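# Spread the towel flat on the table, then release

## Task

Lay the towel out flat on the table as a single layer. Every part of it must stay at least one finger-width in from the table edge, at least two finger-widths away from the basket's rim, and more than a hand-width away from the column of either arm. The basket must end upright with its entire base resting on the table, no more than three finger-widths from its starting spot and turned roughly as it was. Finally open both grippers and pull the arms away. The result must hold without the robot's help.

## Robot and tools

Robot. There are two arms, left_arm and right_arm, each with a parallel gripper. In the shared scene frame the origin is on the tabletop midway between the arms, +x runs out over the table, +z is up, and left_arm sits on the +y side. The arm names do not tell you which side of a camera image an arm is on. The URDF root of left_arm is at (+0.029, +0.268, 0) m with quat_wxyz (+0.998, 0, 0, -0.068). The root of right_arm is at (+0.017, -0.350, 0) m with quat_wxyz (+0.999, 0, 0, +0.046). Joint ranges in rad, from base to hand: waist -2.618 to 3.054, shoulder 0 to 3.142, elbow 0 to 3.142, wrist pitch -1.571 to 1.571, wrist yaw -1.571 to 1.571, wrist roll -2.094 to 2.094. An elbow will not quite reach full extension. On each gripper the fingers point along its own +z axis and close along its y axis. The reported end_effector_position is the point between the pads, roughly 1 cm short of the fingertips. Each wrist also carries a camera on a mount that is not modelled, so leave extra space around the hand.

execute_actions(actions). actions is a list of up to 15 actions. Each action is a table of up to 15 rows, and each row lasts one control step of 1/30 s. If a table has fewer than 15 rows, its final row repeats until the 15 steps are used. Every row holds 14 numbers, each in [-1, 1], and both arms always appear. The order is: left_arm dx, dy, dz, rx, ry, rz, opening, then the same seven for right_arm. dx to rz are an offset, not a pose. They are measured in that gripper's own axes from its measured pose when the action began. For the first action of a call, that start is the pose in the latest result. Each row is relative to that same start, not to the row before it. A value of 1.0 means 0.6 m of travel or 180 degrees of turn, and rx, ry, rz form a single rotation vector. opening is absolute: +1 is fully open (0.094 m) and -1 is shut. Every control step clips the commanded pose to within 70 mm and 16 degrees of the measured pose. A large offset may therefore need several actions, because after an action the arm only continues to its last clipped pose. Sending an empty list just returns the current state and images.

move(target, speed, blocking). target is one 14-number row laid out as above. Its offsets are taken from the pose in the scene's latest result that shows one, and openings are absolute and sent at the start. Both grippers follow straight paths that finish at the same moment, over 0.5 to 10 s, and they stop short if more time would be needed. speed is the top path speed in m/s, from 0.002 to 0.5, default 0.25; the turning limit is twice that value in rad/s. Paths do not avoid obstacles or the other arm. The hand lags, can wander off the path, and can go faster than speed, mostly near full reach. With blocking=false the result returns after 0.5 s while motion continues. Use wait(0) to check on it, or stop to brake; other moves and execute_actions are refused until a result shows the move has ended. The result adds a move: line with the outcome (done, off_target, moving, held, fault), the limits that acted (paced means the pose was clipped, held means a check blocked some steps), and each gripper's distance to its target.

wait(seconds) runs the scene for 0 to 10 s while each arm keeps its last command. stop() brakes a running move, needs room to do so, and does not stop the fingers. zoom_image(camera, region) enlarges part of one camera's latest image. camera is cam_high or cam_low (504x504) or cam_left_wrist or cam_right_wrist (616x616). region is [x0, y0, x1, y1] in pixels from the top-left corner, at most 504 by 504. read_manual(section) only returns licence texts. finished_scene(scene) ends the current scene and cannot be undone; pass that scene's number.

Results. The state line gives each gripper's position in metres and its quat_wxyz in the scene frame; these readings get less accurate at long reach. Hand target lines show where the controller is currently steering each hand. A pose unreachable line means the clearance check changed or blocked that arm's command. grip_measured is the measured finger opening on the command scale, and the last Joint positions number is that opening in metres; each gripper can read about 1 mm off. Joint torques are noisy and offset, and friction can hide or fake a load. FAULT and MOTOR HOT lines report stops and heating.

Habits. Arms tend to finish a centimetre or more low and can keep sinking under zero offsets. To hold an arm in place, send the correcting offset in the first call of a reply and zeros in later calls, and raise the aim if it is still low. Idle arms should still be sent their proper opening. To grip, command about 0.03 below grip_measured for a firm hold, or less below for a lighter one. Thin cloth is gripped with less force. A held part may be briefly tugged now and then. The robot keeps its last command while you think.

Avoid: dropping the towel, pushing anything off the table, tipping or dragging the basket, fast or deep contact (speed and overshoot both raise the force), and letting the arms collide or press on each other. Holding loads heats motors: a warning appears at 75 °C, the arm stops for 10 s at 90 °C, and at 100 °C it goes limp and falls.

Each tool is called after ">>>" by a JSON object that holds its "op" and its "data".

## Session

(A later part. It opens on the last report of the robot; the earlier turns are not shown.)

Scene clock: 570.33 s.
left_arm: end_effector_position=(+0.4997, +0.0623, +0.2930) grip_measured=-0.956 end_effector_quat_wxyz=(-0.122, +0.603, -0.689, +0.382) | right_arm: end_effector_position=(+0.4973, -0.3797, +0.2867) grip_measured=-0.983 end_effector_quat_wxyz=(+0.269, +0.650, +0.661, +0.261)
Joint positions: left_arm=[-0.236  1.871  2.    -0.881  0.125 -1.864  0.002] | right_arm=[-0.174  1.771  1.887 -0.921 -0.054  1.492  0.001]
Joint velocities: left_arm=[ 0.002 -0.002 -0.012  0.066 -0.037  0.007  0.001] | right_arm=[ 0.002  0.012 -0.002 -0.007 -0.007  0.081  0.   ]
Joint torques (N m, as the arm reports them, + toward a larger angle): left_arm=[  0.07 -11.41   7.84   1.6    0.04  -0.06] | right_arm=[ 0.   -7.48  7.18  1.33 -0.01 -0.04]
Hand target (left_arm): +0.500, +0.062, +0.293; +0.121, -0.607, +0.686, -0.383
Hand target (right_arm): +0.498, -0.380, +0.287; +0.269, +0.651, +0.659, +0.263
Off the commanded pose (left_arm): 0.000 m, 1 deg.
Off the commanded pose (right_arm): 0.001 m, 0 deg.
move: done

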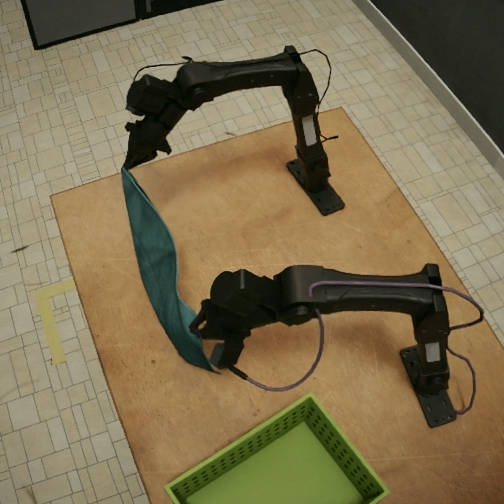

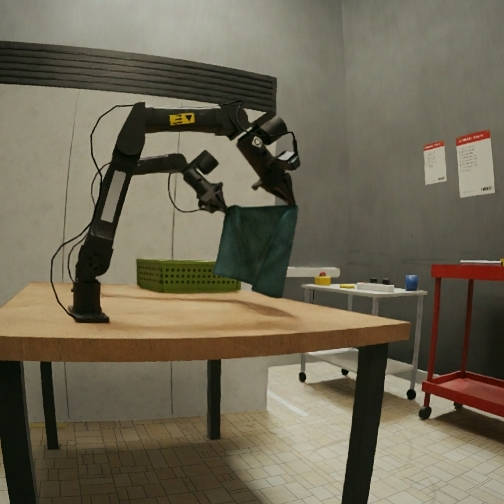

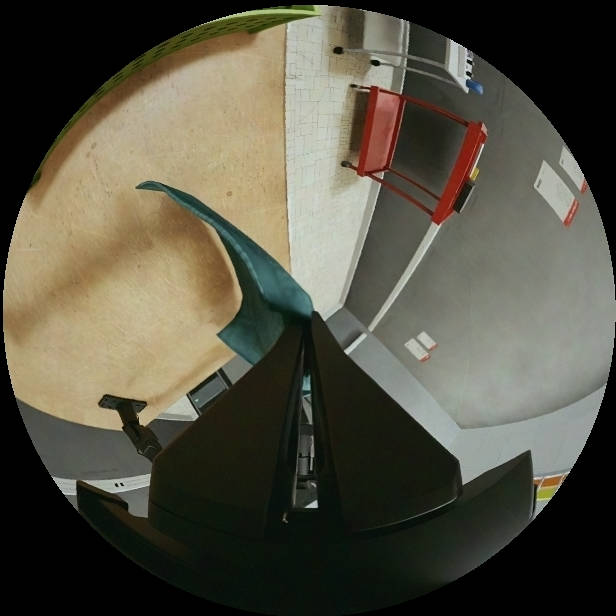

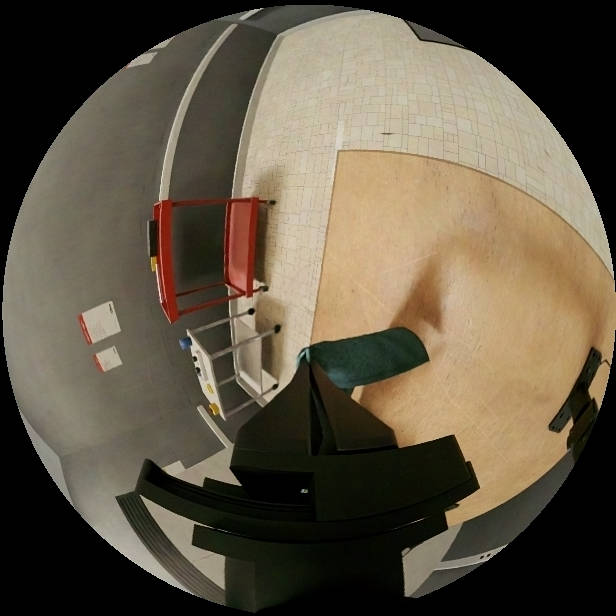

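>>> {"op": "zoom_image", "data": {"camera": "cam_high", "region": [40, 140, 300, 400]}}

Region (40, 140, 300, 400) of cam_high's 504x504 image, scaled by 1.938, with more detail than that image has.

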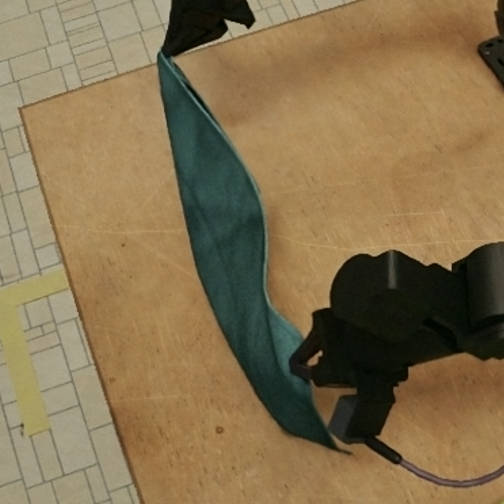

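>>> {"op": "move", "data": {"target": [-0.041,0.073,0.070,0,0,0,-1,-0.015,-0.066,0.075,0,0,0,-1], "speed": 0.1}}

Scene clock: 587.20 s.
left_arm: end_effector_position=(+0.5027, +0.0608, +0.2256) grip_measured=-0.956 end_effector_quat_wxyz=(-0.121, +0.604, -0.689, +0.381) | right_arm: end_effector_position=(+0.4998, -0.3843, +0.2078) grip_measured=-0.983 end_effector_quat_wxyz=(+0.248, +0.657, +0.668, +0.247)
Joint positions: left_arm=[-0.236  1.823  1.666 -0.599  0.126 -1.866  0.002] | right_arm=[-0.189  1.761  1.59  -0.687 -0.068  1.482  0.001]
Joint velocities: left_arm=[ 0.007 -0.002  0.002  0.022 -0.007 -0.095  0.   ] | right_arm=[-0.007 -0.012  0.002 -0.051  0.022 -0.081  0.001]
Joint torques (N m, as the arm reports them, + toward a larger angle): left_arm=[  0.99 -13.22   6.49   1.62   0.14   0.12] | right_arm=[ -0.88 -10.18   7.45   1.4   -0.04  -0.11]
Hand target (left_arm): +0.500, +0.067, +0.228; +0.122, -0.604, +0.689, -0.382
Hand target (right_arm): +0.499, -0.389, +0.227; +0.269, +0.650, +0.661, +0.261
Off the commanded pose (left_arm): 0.008 m, 0 deg.
Off the commanded pose (right_arm): 0.020 m, 3 deg.
move: off_target (right_arm)

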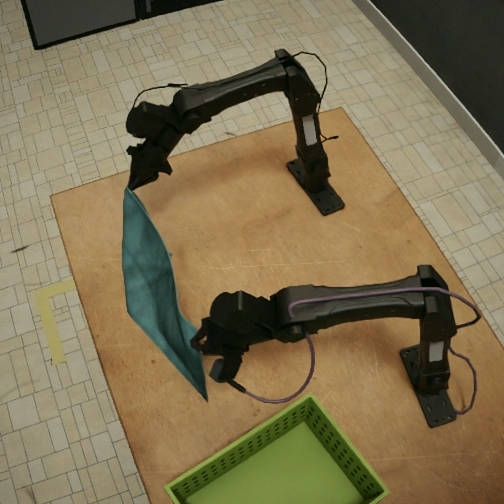

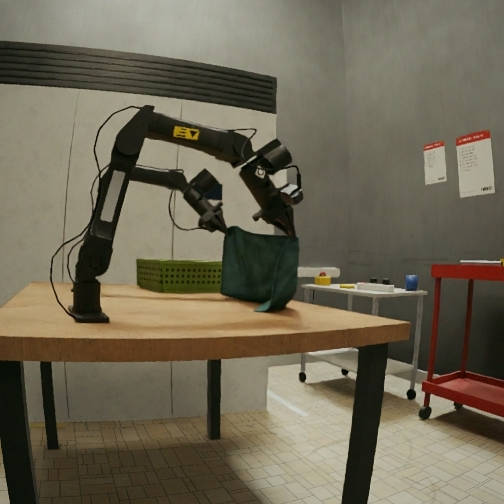

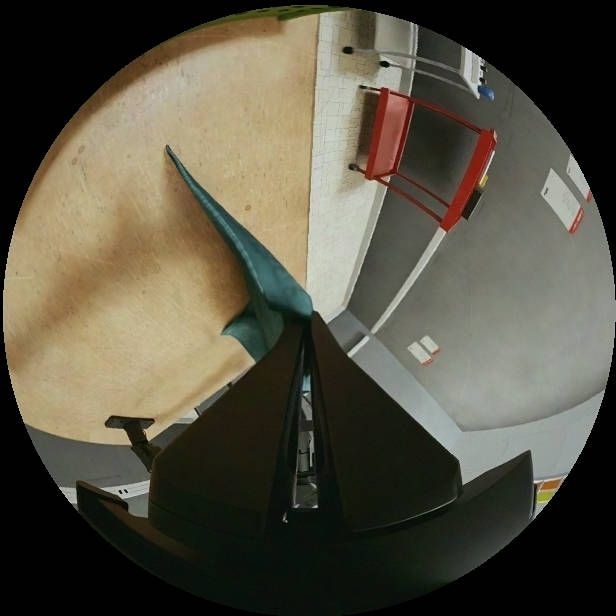

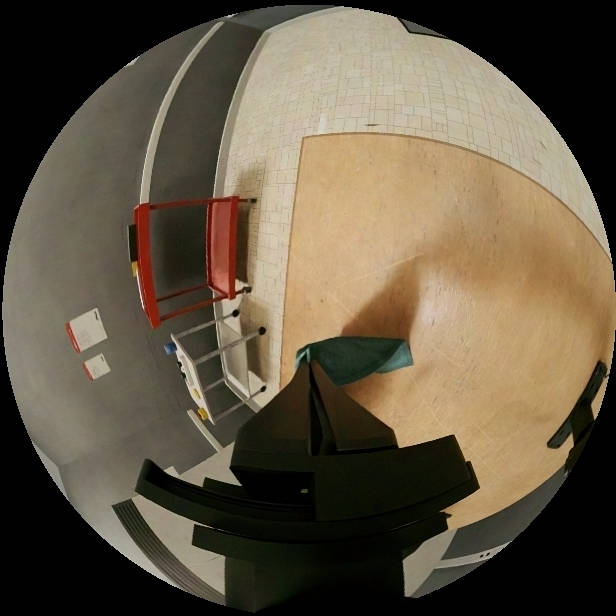

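>>> {"op": "move", "data": {"target": [0.012,-0.045,-0.02,0,0,0,-1,0,0.075,-0.05,0,0,0,-1], "speed": 0.1}}

Scene clock: 590.87 s.
left_arm: end_effector_position=(+0.5112, +0.0574, +0.2493) grip_measured=-0.956 end_effector_quat_wxyz=(-0.121, +0.604, -0.689, +0.381) | right_arm: end_effector_position=(+0.5113, -0.3854, +0.2499) grip_measured=-0.983 end_effector_quat_wxyz=(+0.240, +0.660, +0.670, +0.241)
Joint positions: left_arm=[-0.236  1.874  1.826 -0.708  0.127 -1.866  0.002] | right_arm=[-0.189  1.858  1.895 -0.918 -0.068  1.483  0.001]
Joint velocities: left_arm=[-0.007 -0.002  0.002  0.022  0.022  0.081 -0.001] | right_arm=[-0.007 -0.002  0.002 -0.051  0.007 -0.051  0.   ]
Joint torques (N m, as the arm reports them, + toward a larger angle): left_arm=[  0.61 -10.93  10.92   1.36   0.13   0.08] | right_arm=[ 0.35 -7.99 10.14  1.24  0.01  0.03]
Hand target (left_arm): +0.513, +0.060, +0.254; +0.121, -0.604, +0.689, -0.381
Hand target (right_arm): +0.515, -0.384, +0.260; +0.248, +0.657, +0.668, +0.247
Off the commanded pose (left_arm): 0.005 m, 0 deg.
Off the commanded pose (right_arm): 0.011 m, 1 deg.
move: off_target (right_arm)

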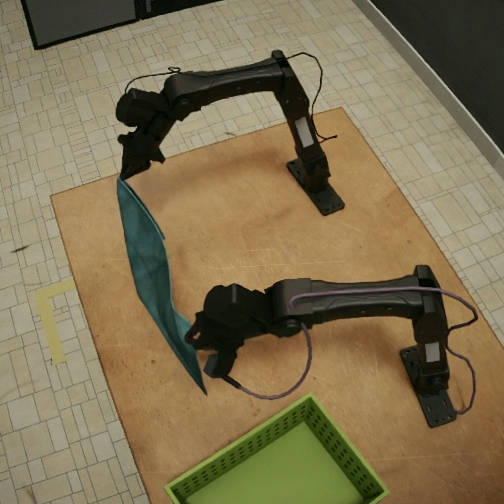

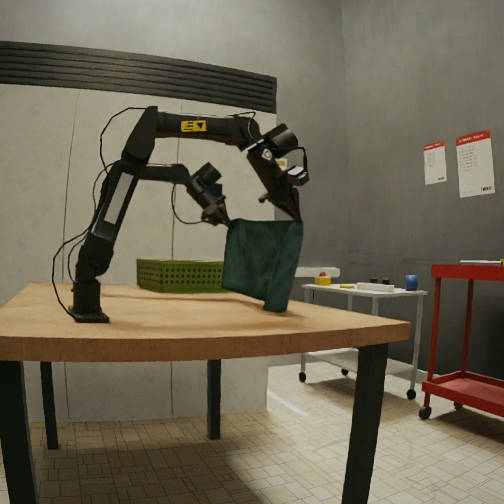

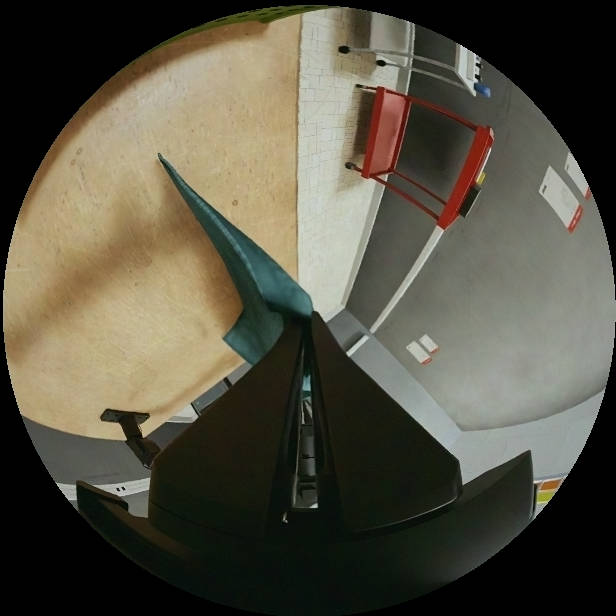

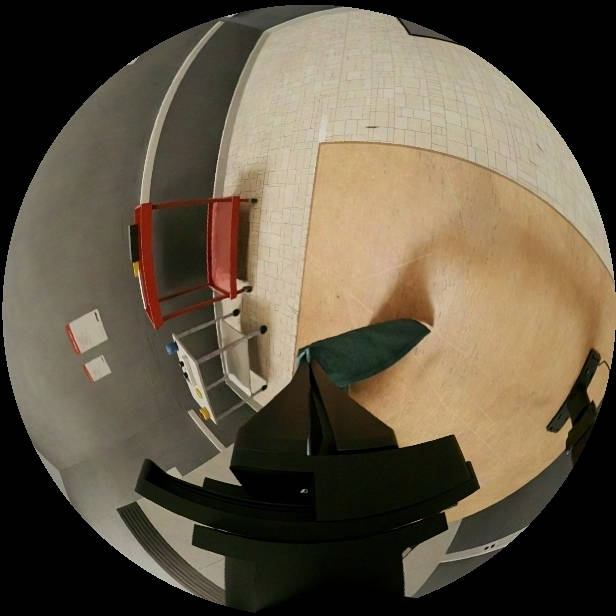

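>>> {"op": "move", "data": {"target": [0.009,0.12,-0.041,-0.08,-0.035,0,-1,0,-0.122,-0.036,0.07,0,0,-1], "speed": 0.08}}

Scene clock: 598.30 s.
left_arm: end_effector_position=(+0.4480, +0.0565, +0.2173) grip_measured=-0.956 end_effector_quat_wxyz=(-0.078, +0.629, -0.726, +0.267) | right_arm: end_effector_position=(+0.4482, -0.3793, +0.2075) grip_measured=-0.983 end_effector_quat_wxyz=(+0.151, +0.682, +0.696, +0.166)
Joint positions: left_arm=[-0.309  1.847  1.826 -0.99   0.069 -1.891  0.002] | right_arm=[-0.189  1.793  1.773 -1.102 -0.068  1.468  0.001]
Joint velocities: left_arm=[ 0.007  0.022  0.002 -0.022  0.066  0.037 -0.   ] | right_arm=[ 0.017  0.007  0.002 -0.022  0.022 -0.022 -0.001]
Joint torques (N m, as the arm reports them, + toward a larger angle): left_arm=[ -0.44 -12.62   7.22   1.    -0.17  -0.08] | right_arm=[ -0.86 -10.3    6.46   0.89   0.11  -0.13]
Hand target (left_arm): +0.441, +0.060, +0.220; +0.081, -0.633, +0.725, -0.259
Hand target (right_arm): +0.441, -0.386, +0.220; +0.166, +0.682, +0.693, +0.166
Off the commanded pose (left_arm): 0.008 m, 1 deg.
Off the commanded pose (right_arm): 0.016 m, 2 deg.
move: off_target (right_arm)

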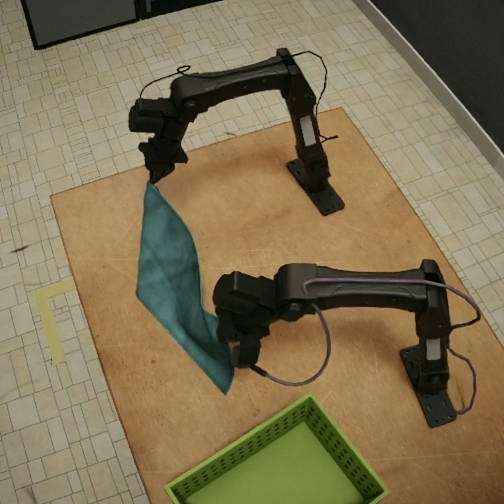

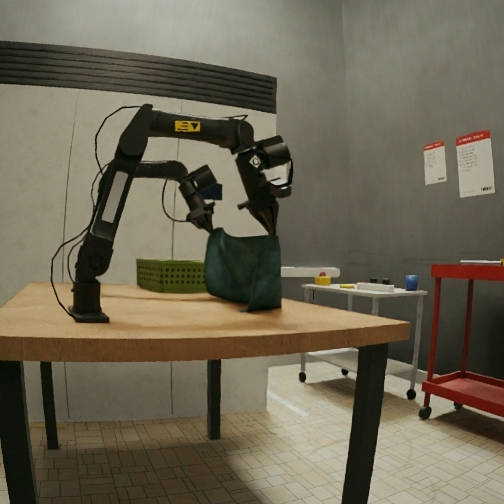

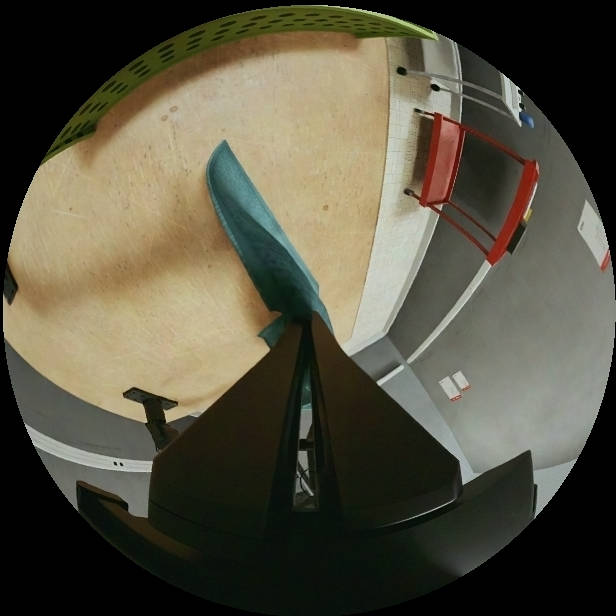

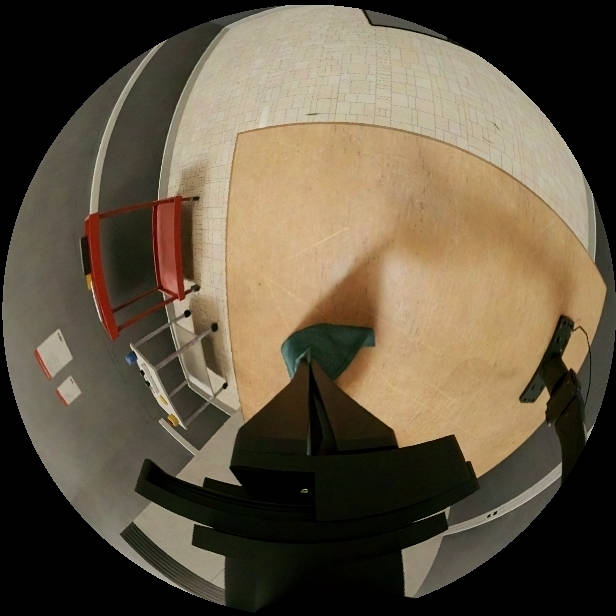

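>>> {"op": "zoom_image", "data": {"camera": "cam_low", "region": [160, 170, 360, 330]}}

>>> {"op": "zoom_image", "data": {"camera": "cam_high", "region": [60, 150, 320, 410]}}

Region (160, 170, 360, 330) of cam_low's 504x504 image, scaled by 2.520, with more detail than that image has; it fills the top 403 rows of this view, and the rest is white.

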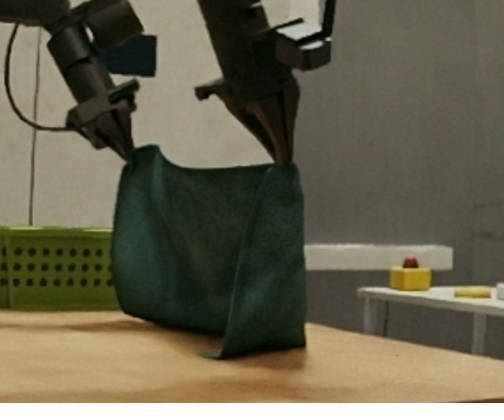

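Region (60, 150, 320, 410) of cam_high's 504x504 image, scaled by 1.938, with more detail than that image has.

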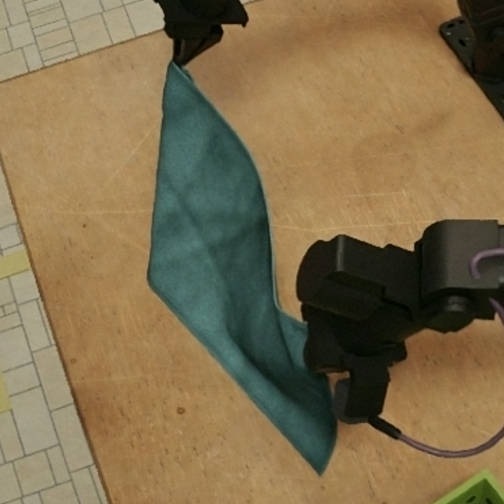

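>>> {"op": "zoom_image", "data": {"camera": "cam_right_wrist", "region": [230, 280, 430, 440]}}

Region (230, 280, 430, 440) of cam_right_wrist's 616x616 image, scaled by 2.520, with more detail than that image has; it fills the top 403 rows of this view, and the rest is white.

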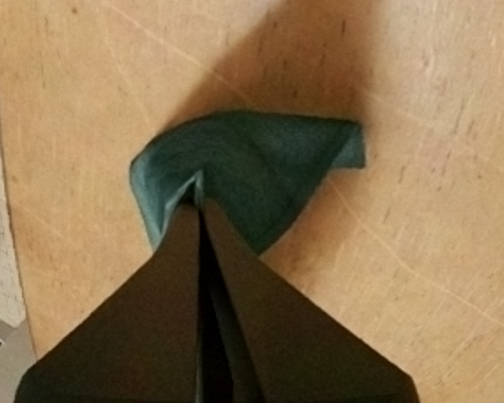

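>>> {"op": "move", "data": {"target": [0.03,-0.07,-0.07,0,0,0,-1,0,0.04,-0.1,0,0,-0.5,-1], "speed": 0.25}}

Scene clock: 646.80 s.
left_arm: end_effector_position=(+0.4628, +0.0495, +0.2745) grip_measured=-0.956 end_effector_quat_wxyz=(-0.078, +0.629, -0.726, +0.269) | right_arm: end_effector_position=(+0.4414, -0.3786, +0.2653) grip_measured=-0.983 end_effector_quat_wxyz=(+0.215, -0.008, +0.976, +0.012)
Joint positions: left_arm=[-0.309  2.03   2.326 -1.304  0.069 -1.892  0.002] | right_arm=[-0.189  1.88   2.14  -1.401 -0.068 -0.099  0.001]
Joint velocities: left_arm=[-0.007 -0.002 -0.007 -0.037 -0.095 -0.037 -0.001] | right_arm=[-0.027 -0.007 -0.002  0.022  0.051 -0.007  0.   ]
Joint torques (N m, as the arm reports them, + toward a larger angle): left_arm=[  0.04 -11.18   9.69   1.03   0.04   0.04] | right_arm=[-0.38 -7.16  9.03  0.86 -0.04 -0.12]
Hand target (left_arm): +0.462, +0.050, +0.277; +0.078, -0.629, +0.726, -0.267
Hand target (right_arm): +0.444, -0.381, +0.272; +0.225, -0.010, +0.974, +0.011
Off the commanded pose (left_arm): 0.003 m, 0 deg.
Off the commanded pose (right_arm): 0.007 m, 1 deg.
move: done

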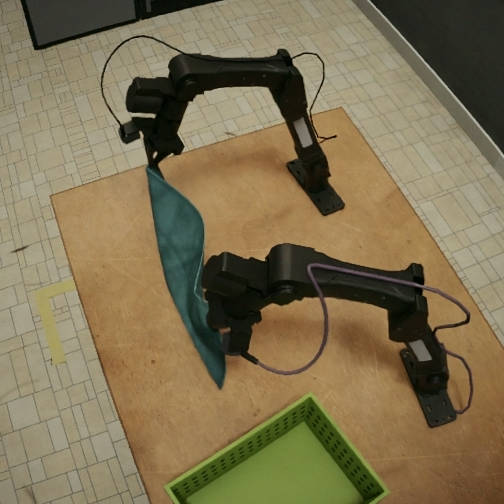

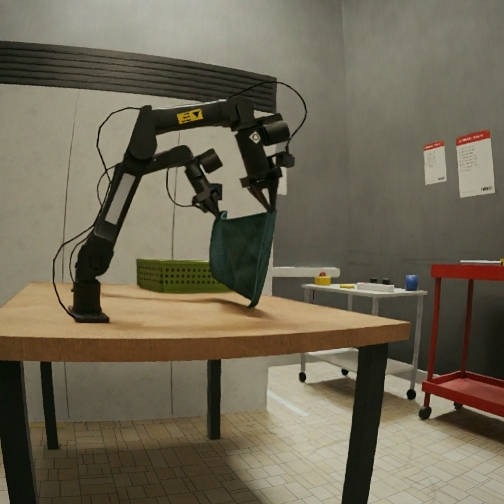

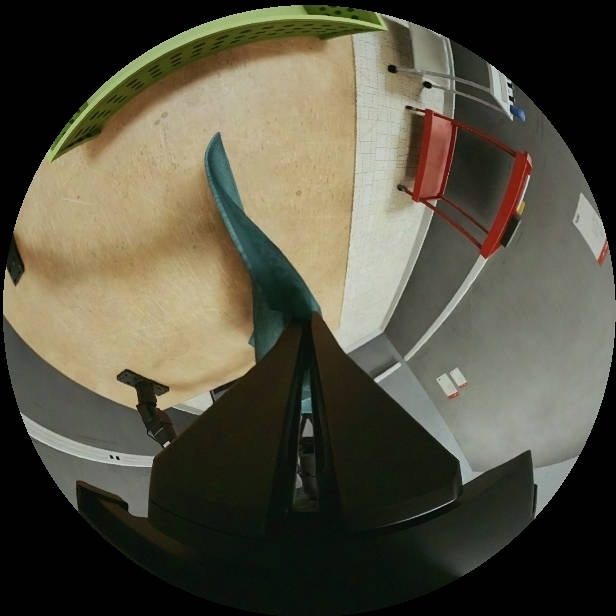

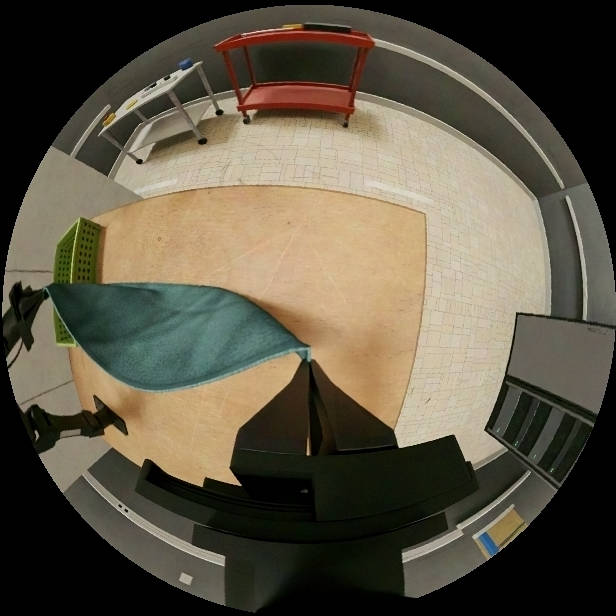

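>>> {"op": "zoom_image", "data": {"camera": "cam_low", "region": [160, 170, 360, 330]}}

>>> {"op": "zoom_image", "data": {"camera": "cam_high", "region": [60, 150, 320, 410]}}

Region (160, 170, 360, 330) of cam_low's 504x504 image, scaled by 2.520, with more detail than that image has; it fills the top 403 rows of this view, and the rest is white.

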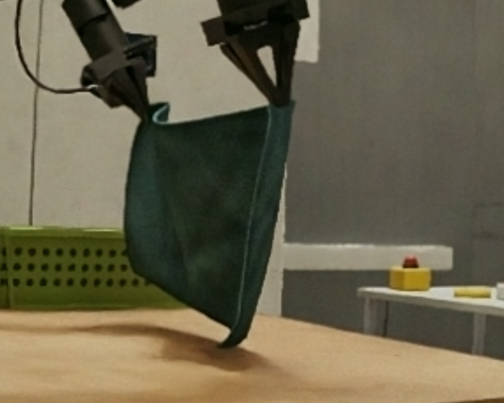

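Region (60, 150, 320, 410) of cam_high's 504x504 image, scaled by 1.938, with more detail than that image has.

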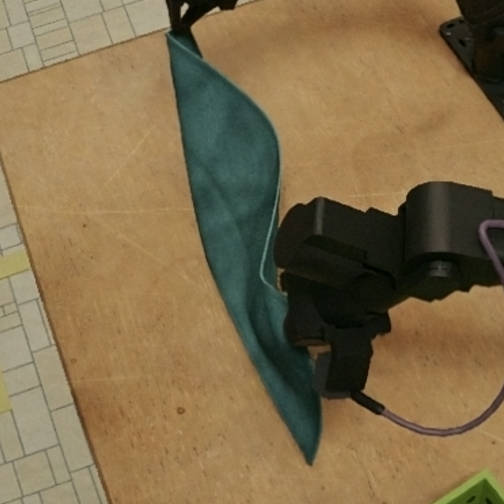

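>>> {"op": "move", "data": {"target": [0,0,0,0,0,0,-1,0,0,-0.02,0,0,-0.3,-1], "speed": 0.25}}

>>> {"op": "zoom_image", "data": {"camera": "cam_low", "region": [160, 170, 360, 330]}}

>>> {"op": "zoom_image", "data": {"camera": "cam_high", "region": [60, 150, 320, 410]}}

Scene clock: 654.50 s.
left_arm: end_effector_position=(+0.4628, +0.0495, +0.2746) grip_measured=-0.956 end_effector_quat_wxyz=(-0.078, +0.629, -0.726, +0.269) | right_arm: end_effector_position=(+0.4345, -0.3779, +0.2696) grip_measured=-0.983 end_effector_quat_wxyz=(+0.191, -0.448, +0.869, -0.082)
Joint positions: left_arm=[-0.309  2.03   2.327 -1.304  0.069 -1.892  0.002] | right_arm=[-0.189  1.88   2.167 -1.444 -0.068 -1.035  0.001]
Joint velocities: left_arm=[-0.002 -0.002  0.012  0.022  0.081 -0.125 -0.001] | right_arm=[-0.012 -0.007 -0.017 -0.081 -0.022 -0.066  0.001]
Joint torques (N m, as the arm reports them, + toward a larger angle): left_arm=[  0.07 -12.17   6.84   1.26   0.04   0.04] | right_arm=[-0.18 -7.14  8.99  0.84 -0.03 -0.02]
Hand target (left_arm): +0.463, +0.050, +0.275; +0.078, -0.629, +0.726, -0.269
Hand target (right_arm): +0.436, -0.379, +0.276; +0.198, -0.450, +0.866, -0.087
Off the commanded pose (left_arm): 0.000 m, 0 deg.
Off the commanded pose (right_arm): 0.007 m, 1 deg.
move: done

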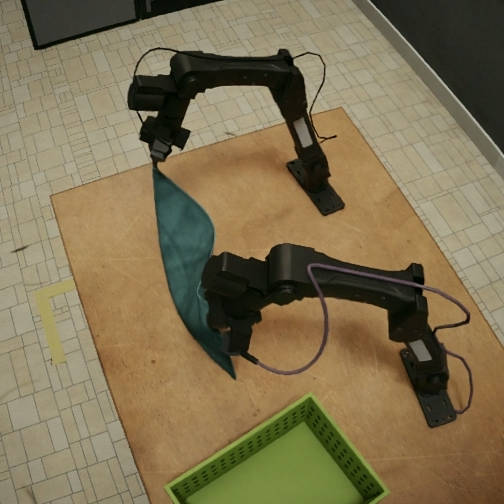

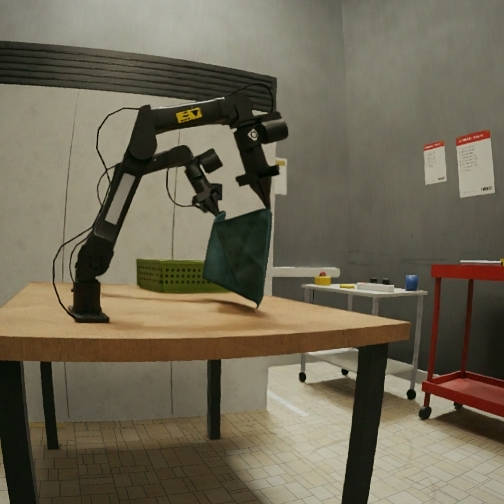

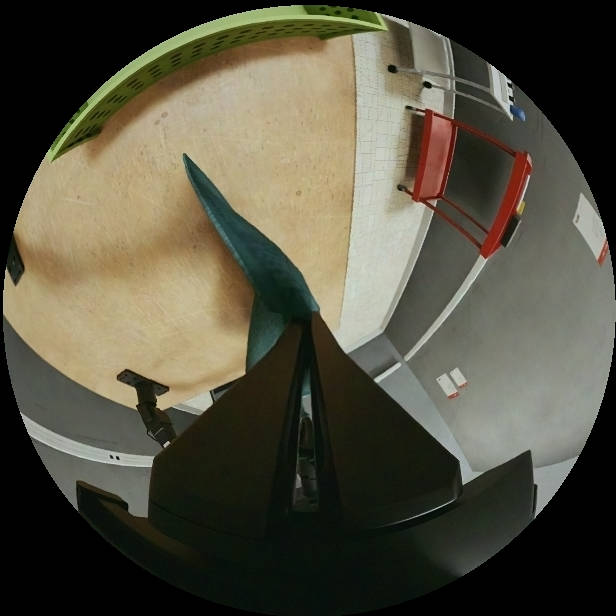

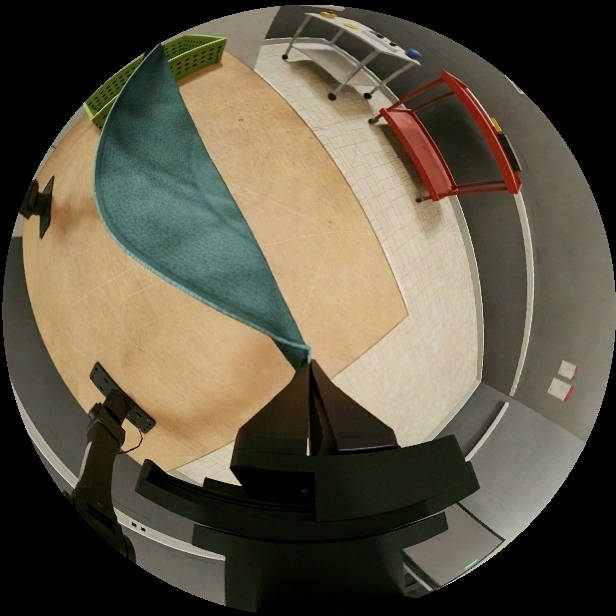

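Region (160, 170, 360, 330) of cam_low's 504x504 image, scaled by 2.520, with more detail than that image has; it fills the top 403 rows of this view, and the rest is white.

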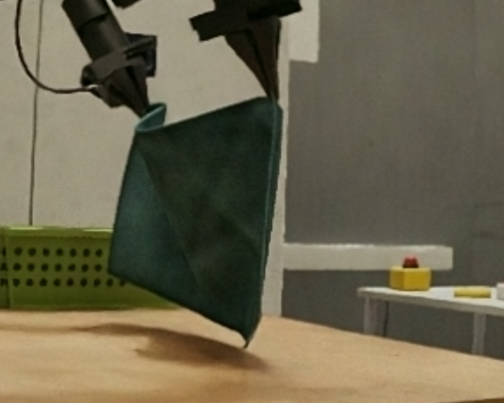

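Region (60, 150, 320, 410) of cam_high's 504x504 image, scaled by 1.938, with more detail than that image has.

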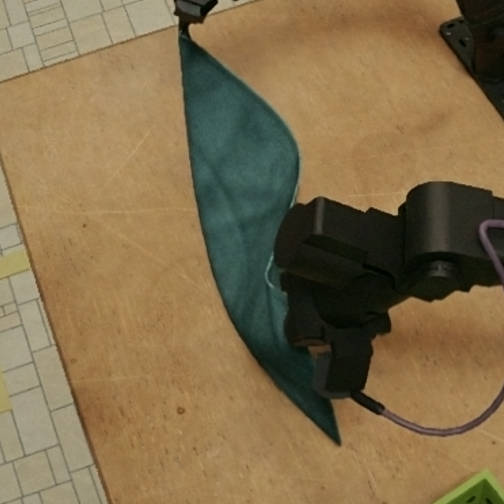

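>>> {"op": "move", "data": {"target": [-0.022,0.001,-0.006,0,0,0,-1,0.007,-0.06,-0.003,0,0,0,-1], "speed": 0.08}}

>>> {"op": "zoom_image", "data": {"camera": "cam_low", "region": [160, 170, 360, 330]}}

>>> {"op": "zoom_image", "data": {"camera": "cam_high", "region": [60, 150, 320, 410]}}

Scene clock: 663.33 s.
left_arm: end_effector_position=(+0.4663, +0.0591, +0.2741) grip_measured=-0.956 end_effector_quat_wxyz=(-0.079, +0.631, -0.723, +0.270) | right_arm: end_effector_position=(+0.4579, -0.4003, +0.2742) grip_measured=-0.983 end_effector_quat_wxyz=(+0.188, -0.449, +0.869, -0.086)
Joint positions: left_arm=[-0.284  2.018  2.305 -1.292  0.081 -1.877  0.002] | right_arm=[-0.238  2.045  2.433 -1.549 -0.079 -1.083  0.001]
Joint velocities: left_arm=[ 0.007 -0.007 -0.002 -0.037 -0.051 -0.007  0.001] | right_arm=[-0.002  0.002  0.012 -0.095 -0.037 -0.007  0.   ]
Joint torques (N m, as the arm reports them, + toward a larger angle): left_arm=[  0.64 -13.55   4.96   1.28   0.08   0.16] | right_arm=[-0.71 -8.22  8.51  0.83 -0.1  -0.08]
Hand target (left_arm): +0.463, +0.063, +0.274; +0.078, -0.629, +0.726, -0.268
Hand target (right_arm): +0.459, -0.402, +0.281; +0.198, -0.448, +0.868, -0.087
Off the commanded pose (left_arm): 0.005 m, 0 deg.
Off the commanded pose (right_arm): 0.008 m, 1 deg.
joint sent to its limit (right arm) — the command would take joint 4 (wrist pitch) past its lower limit, so that joint was sent only as far as its limit.
move: done

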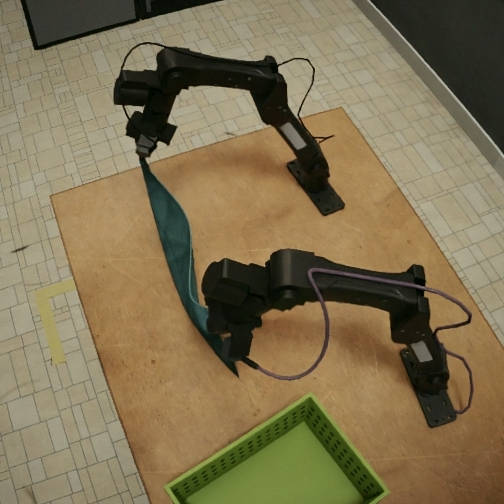

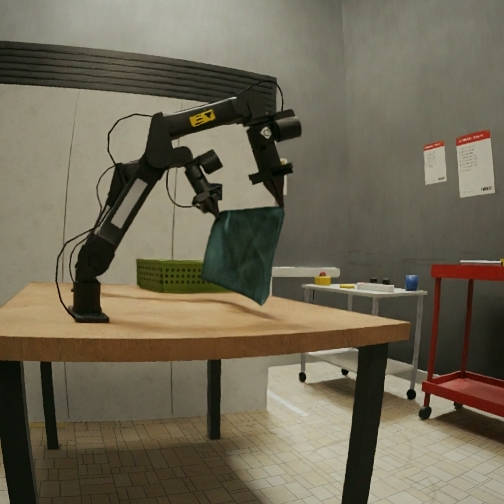

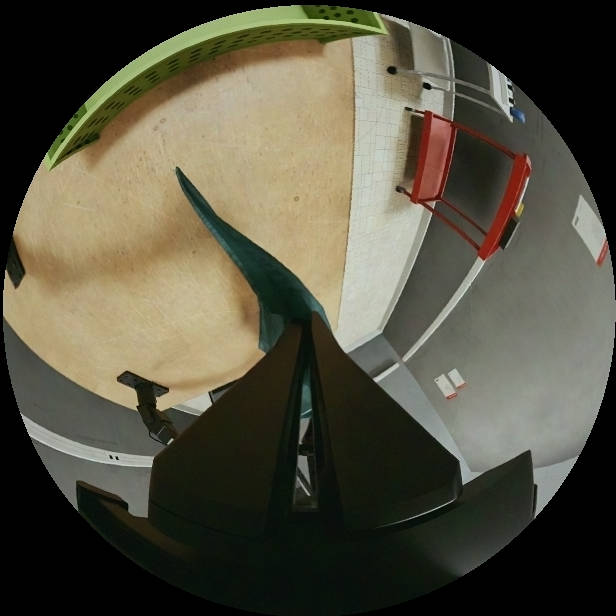

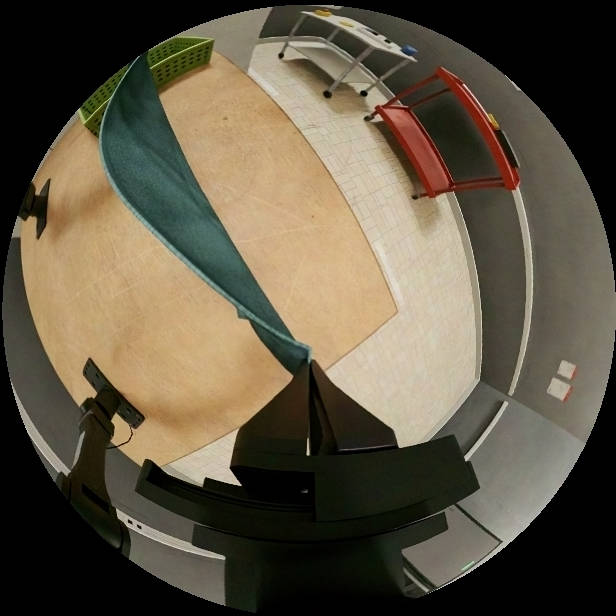

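Region (160, 170, 360, 330) of cam_low's 504x504 image, scaled by 2.520, with more detail than that image has; it fills the top 403 rows of this view, and the rest is white.

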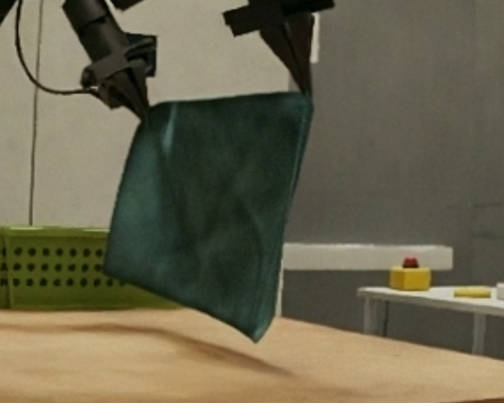

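Region (60, 150, 320, 410) of cam_high's 504x504 image, scaled by 1.938, with more detail than that image has.

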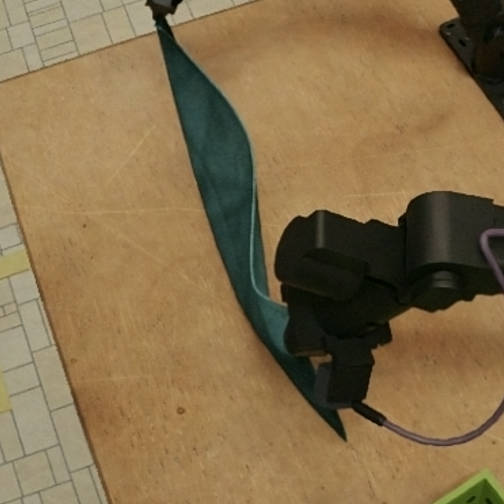

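>>> {"op": "move", "data": {"target": [-0.016,-0.082,0.035,0,0,0,-1,-0.058,-0.079,0.014,0,0,0,-1], "speed": 0.1}}

Scene clock: 670.53 s.
left_arm: end_effector_position=(+0.5214, +0.0561, +0.2749) grip_measured=-0.956 end_effector_quat_wxyz=(-0.091, +0.629, -0.713, +0.296) | right_arm: end_effector_position=(+0.5134, -0.4023, +0.2829) grip_measured=-0.983 end_effector_quat_wxyz=(+0.242, -0.440, +0.857, -0.119)
Joint positions: left_arm=[-0.24   2.345  2.838 -1.441  0.101 -1.854  0.002] | right_arm=[-0.226  2.267  2.79  -1.555 -0.079 -1.062  0.001]
Joint velocities: left_arm=[-0.012 -0.002 -0.002 -0.066 -0.066  0.051 -0.   ] | right_arm=[ 0.012 -0.002  0.002  0.022 -0.066 -0.051 -0.001]
Joint torques (N m, as the arm reports them, + toward a larger angle): left_arm=[  0.56 -13.52   9.02   1.16   0.14   0.14] | right_arm=[ 0.5  -9.55  8.18  1.01  0.02  0.13]
Hand target (left_arm): +0.520, +0.060, +0.278; +0.091, -0.627, +0.715, -0.296
Hand target (right_arm): +0.515, -0.399, +0.290; +0.250, -0.438, +0.854, -0.125
Off the commanded pose (left_arm): 0.005 m, 3 deg.
Off the commanded pose (right_arm): 0.008 m, 7 deg.
elbow stopped short (left arm): the move would have taken joint 3 (elbow) straighter than the controller allows; a more bent joint 3 avoids this.
joint sent to its limit (right arm) — the command would take joint 4 (wrist pitch) past its lower limit, so that joint was sent only as far as its limit.
move: off_target (left_arm, right_arm)

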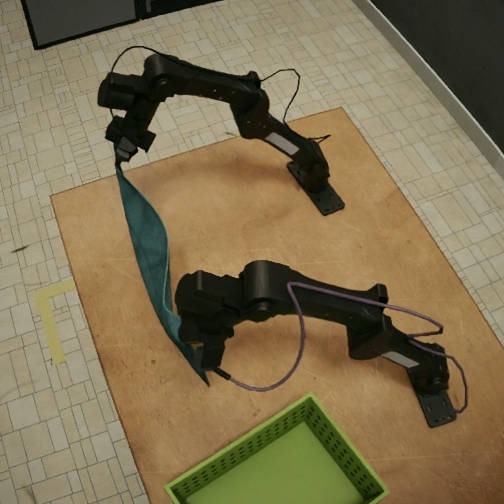

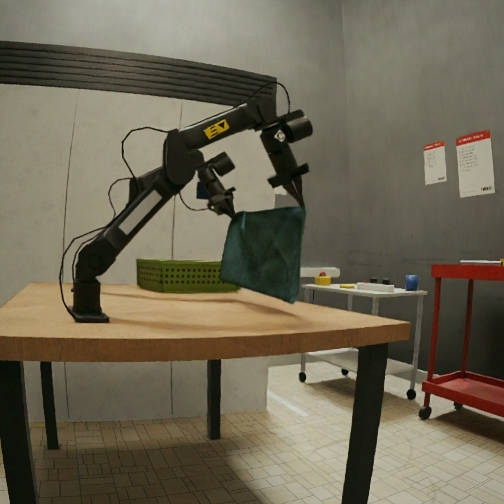

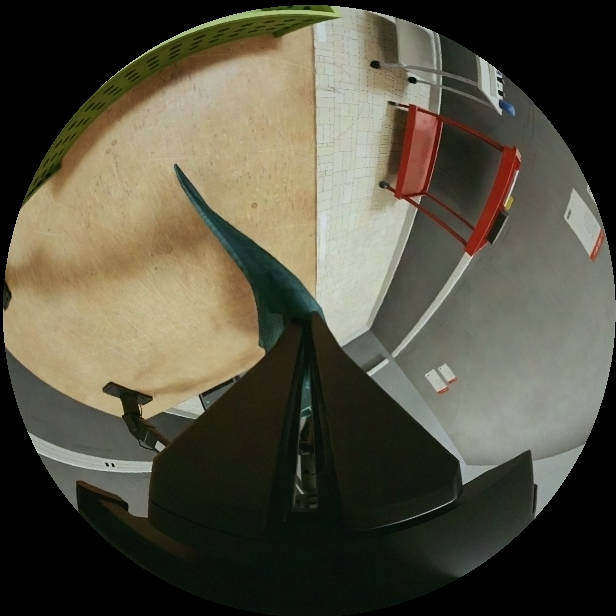

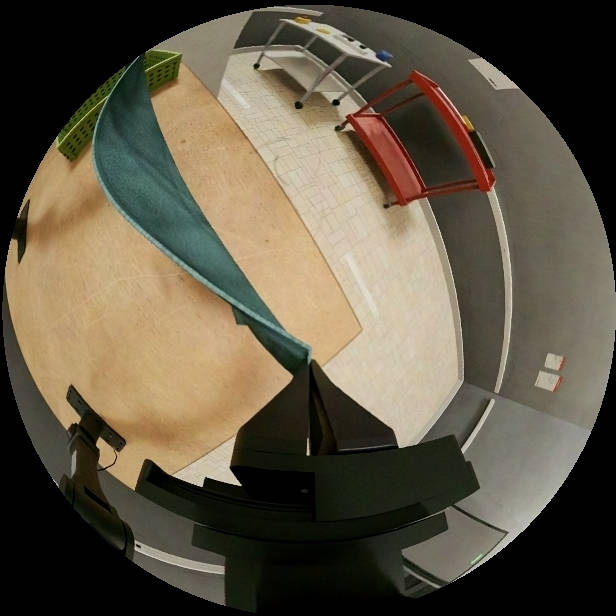

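>>> {"op": "move", "data": {"target": [0.003,0.136,-0.007,0,0,0,-1,0.074,0.108,0.014,0,0,0,-1], "speed": 0.08}}

>>> {"op": "zoom_image", "data": {"camera": "cam_low", "region": [160, 170, 360, 330]}}

Scene clock: 683.07 s.
left_arm: end_effector_position=(+0.4548, +0.0553, +0.2360) grip_measured=-0.956 end_effector_quat_wxyz=(-0.086, +0.625, -0.715, +0.300) | right_arm: end_effector_position=(+0.4509, -0.3967, +0.2202) grip_measured=-0.983 end_effector_quat_wxyz=(+0.222, -0.444, +0.861, -0.107)
Joint positions: left_arm=[-0.301  1.822  1.83  -0.948  0.081 -1.899  0.002] | right_arm=[-0.232  1.779  1.786 -1.086 -0.079 -1.073  0.001]
Joint velocities: left_arm=[ 0.002  0.027 -0.012 -0.022  0.007 -0.007 -0.   ] | right_arm=[ 0.017 -0.007 -0.017  0.022 -0.051  0.022 -0.   ]
Joint torques (N m, as the arm reports them, + toward a larger angle): left_arm=[ -0.3  -12.4    5.77   1.37  -0.15  -0.09] | right_arm=[ -0.87 -10.09   6.39   1.1   -0.11  -0.07]
Hand target (left_arm): +0.450, +0.058, +0.235; +0.091, -0.629, +0.713, -0.295
Hand target (right_arm): +0.449, -0.400, +0.235; +0.241, -0.440, +0.857, -0.119
Off the commanded pose (left_arm): 0.006 m, 1 deg.
Off the commanded pose (right_arm): 0.015 m, 3 deg.
move: off_target (right_arm)

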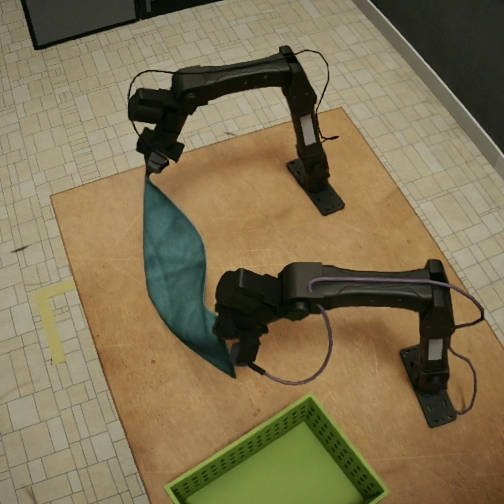

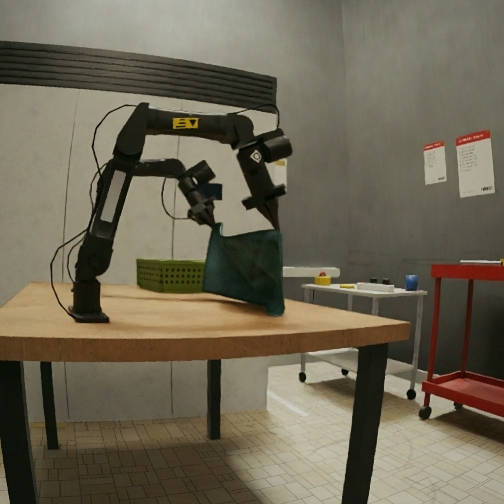

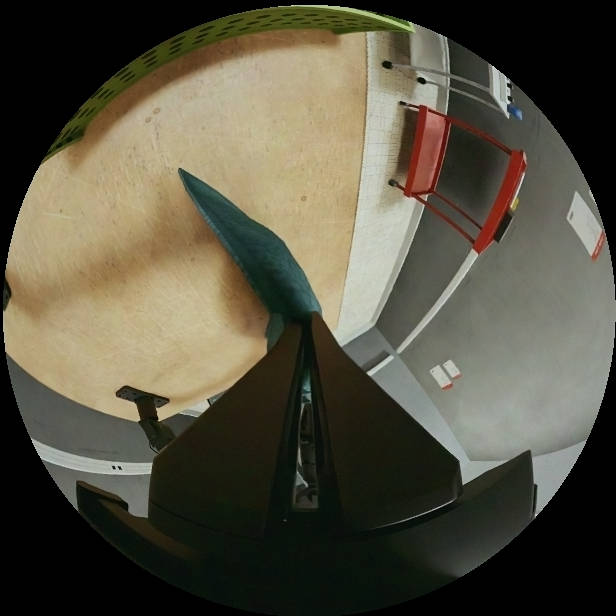

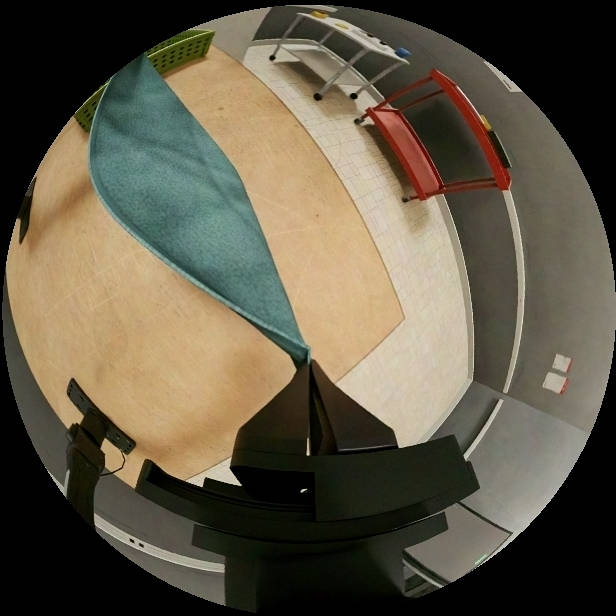

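Region (160, 170, 360, 330) of cam_low's 504x504 image, scaled by 2.520, with more detail than that image has; it fills the top 403 rows of this view, and the rest is white.

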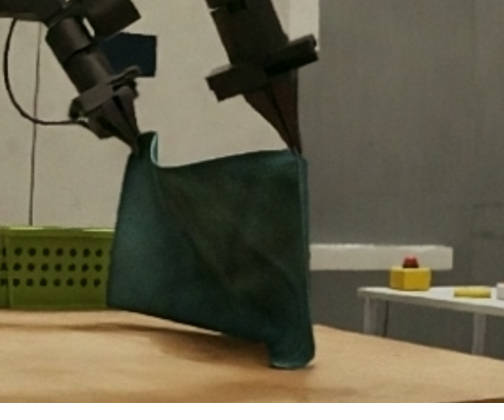

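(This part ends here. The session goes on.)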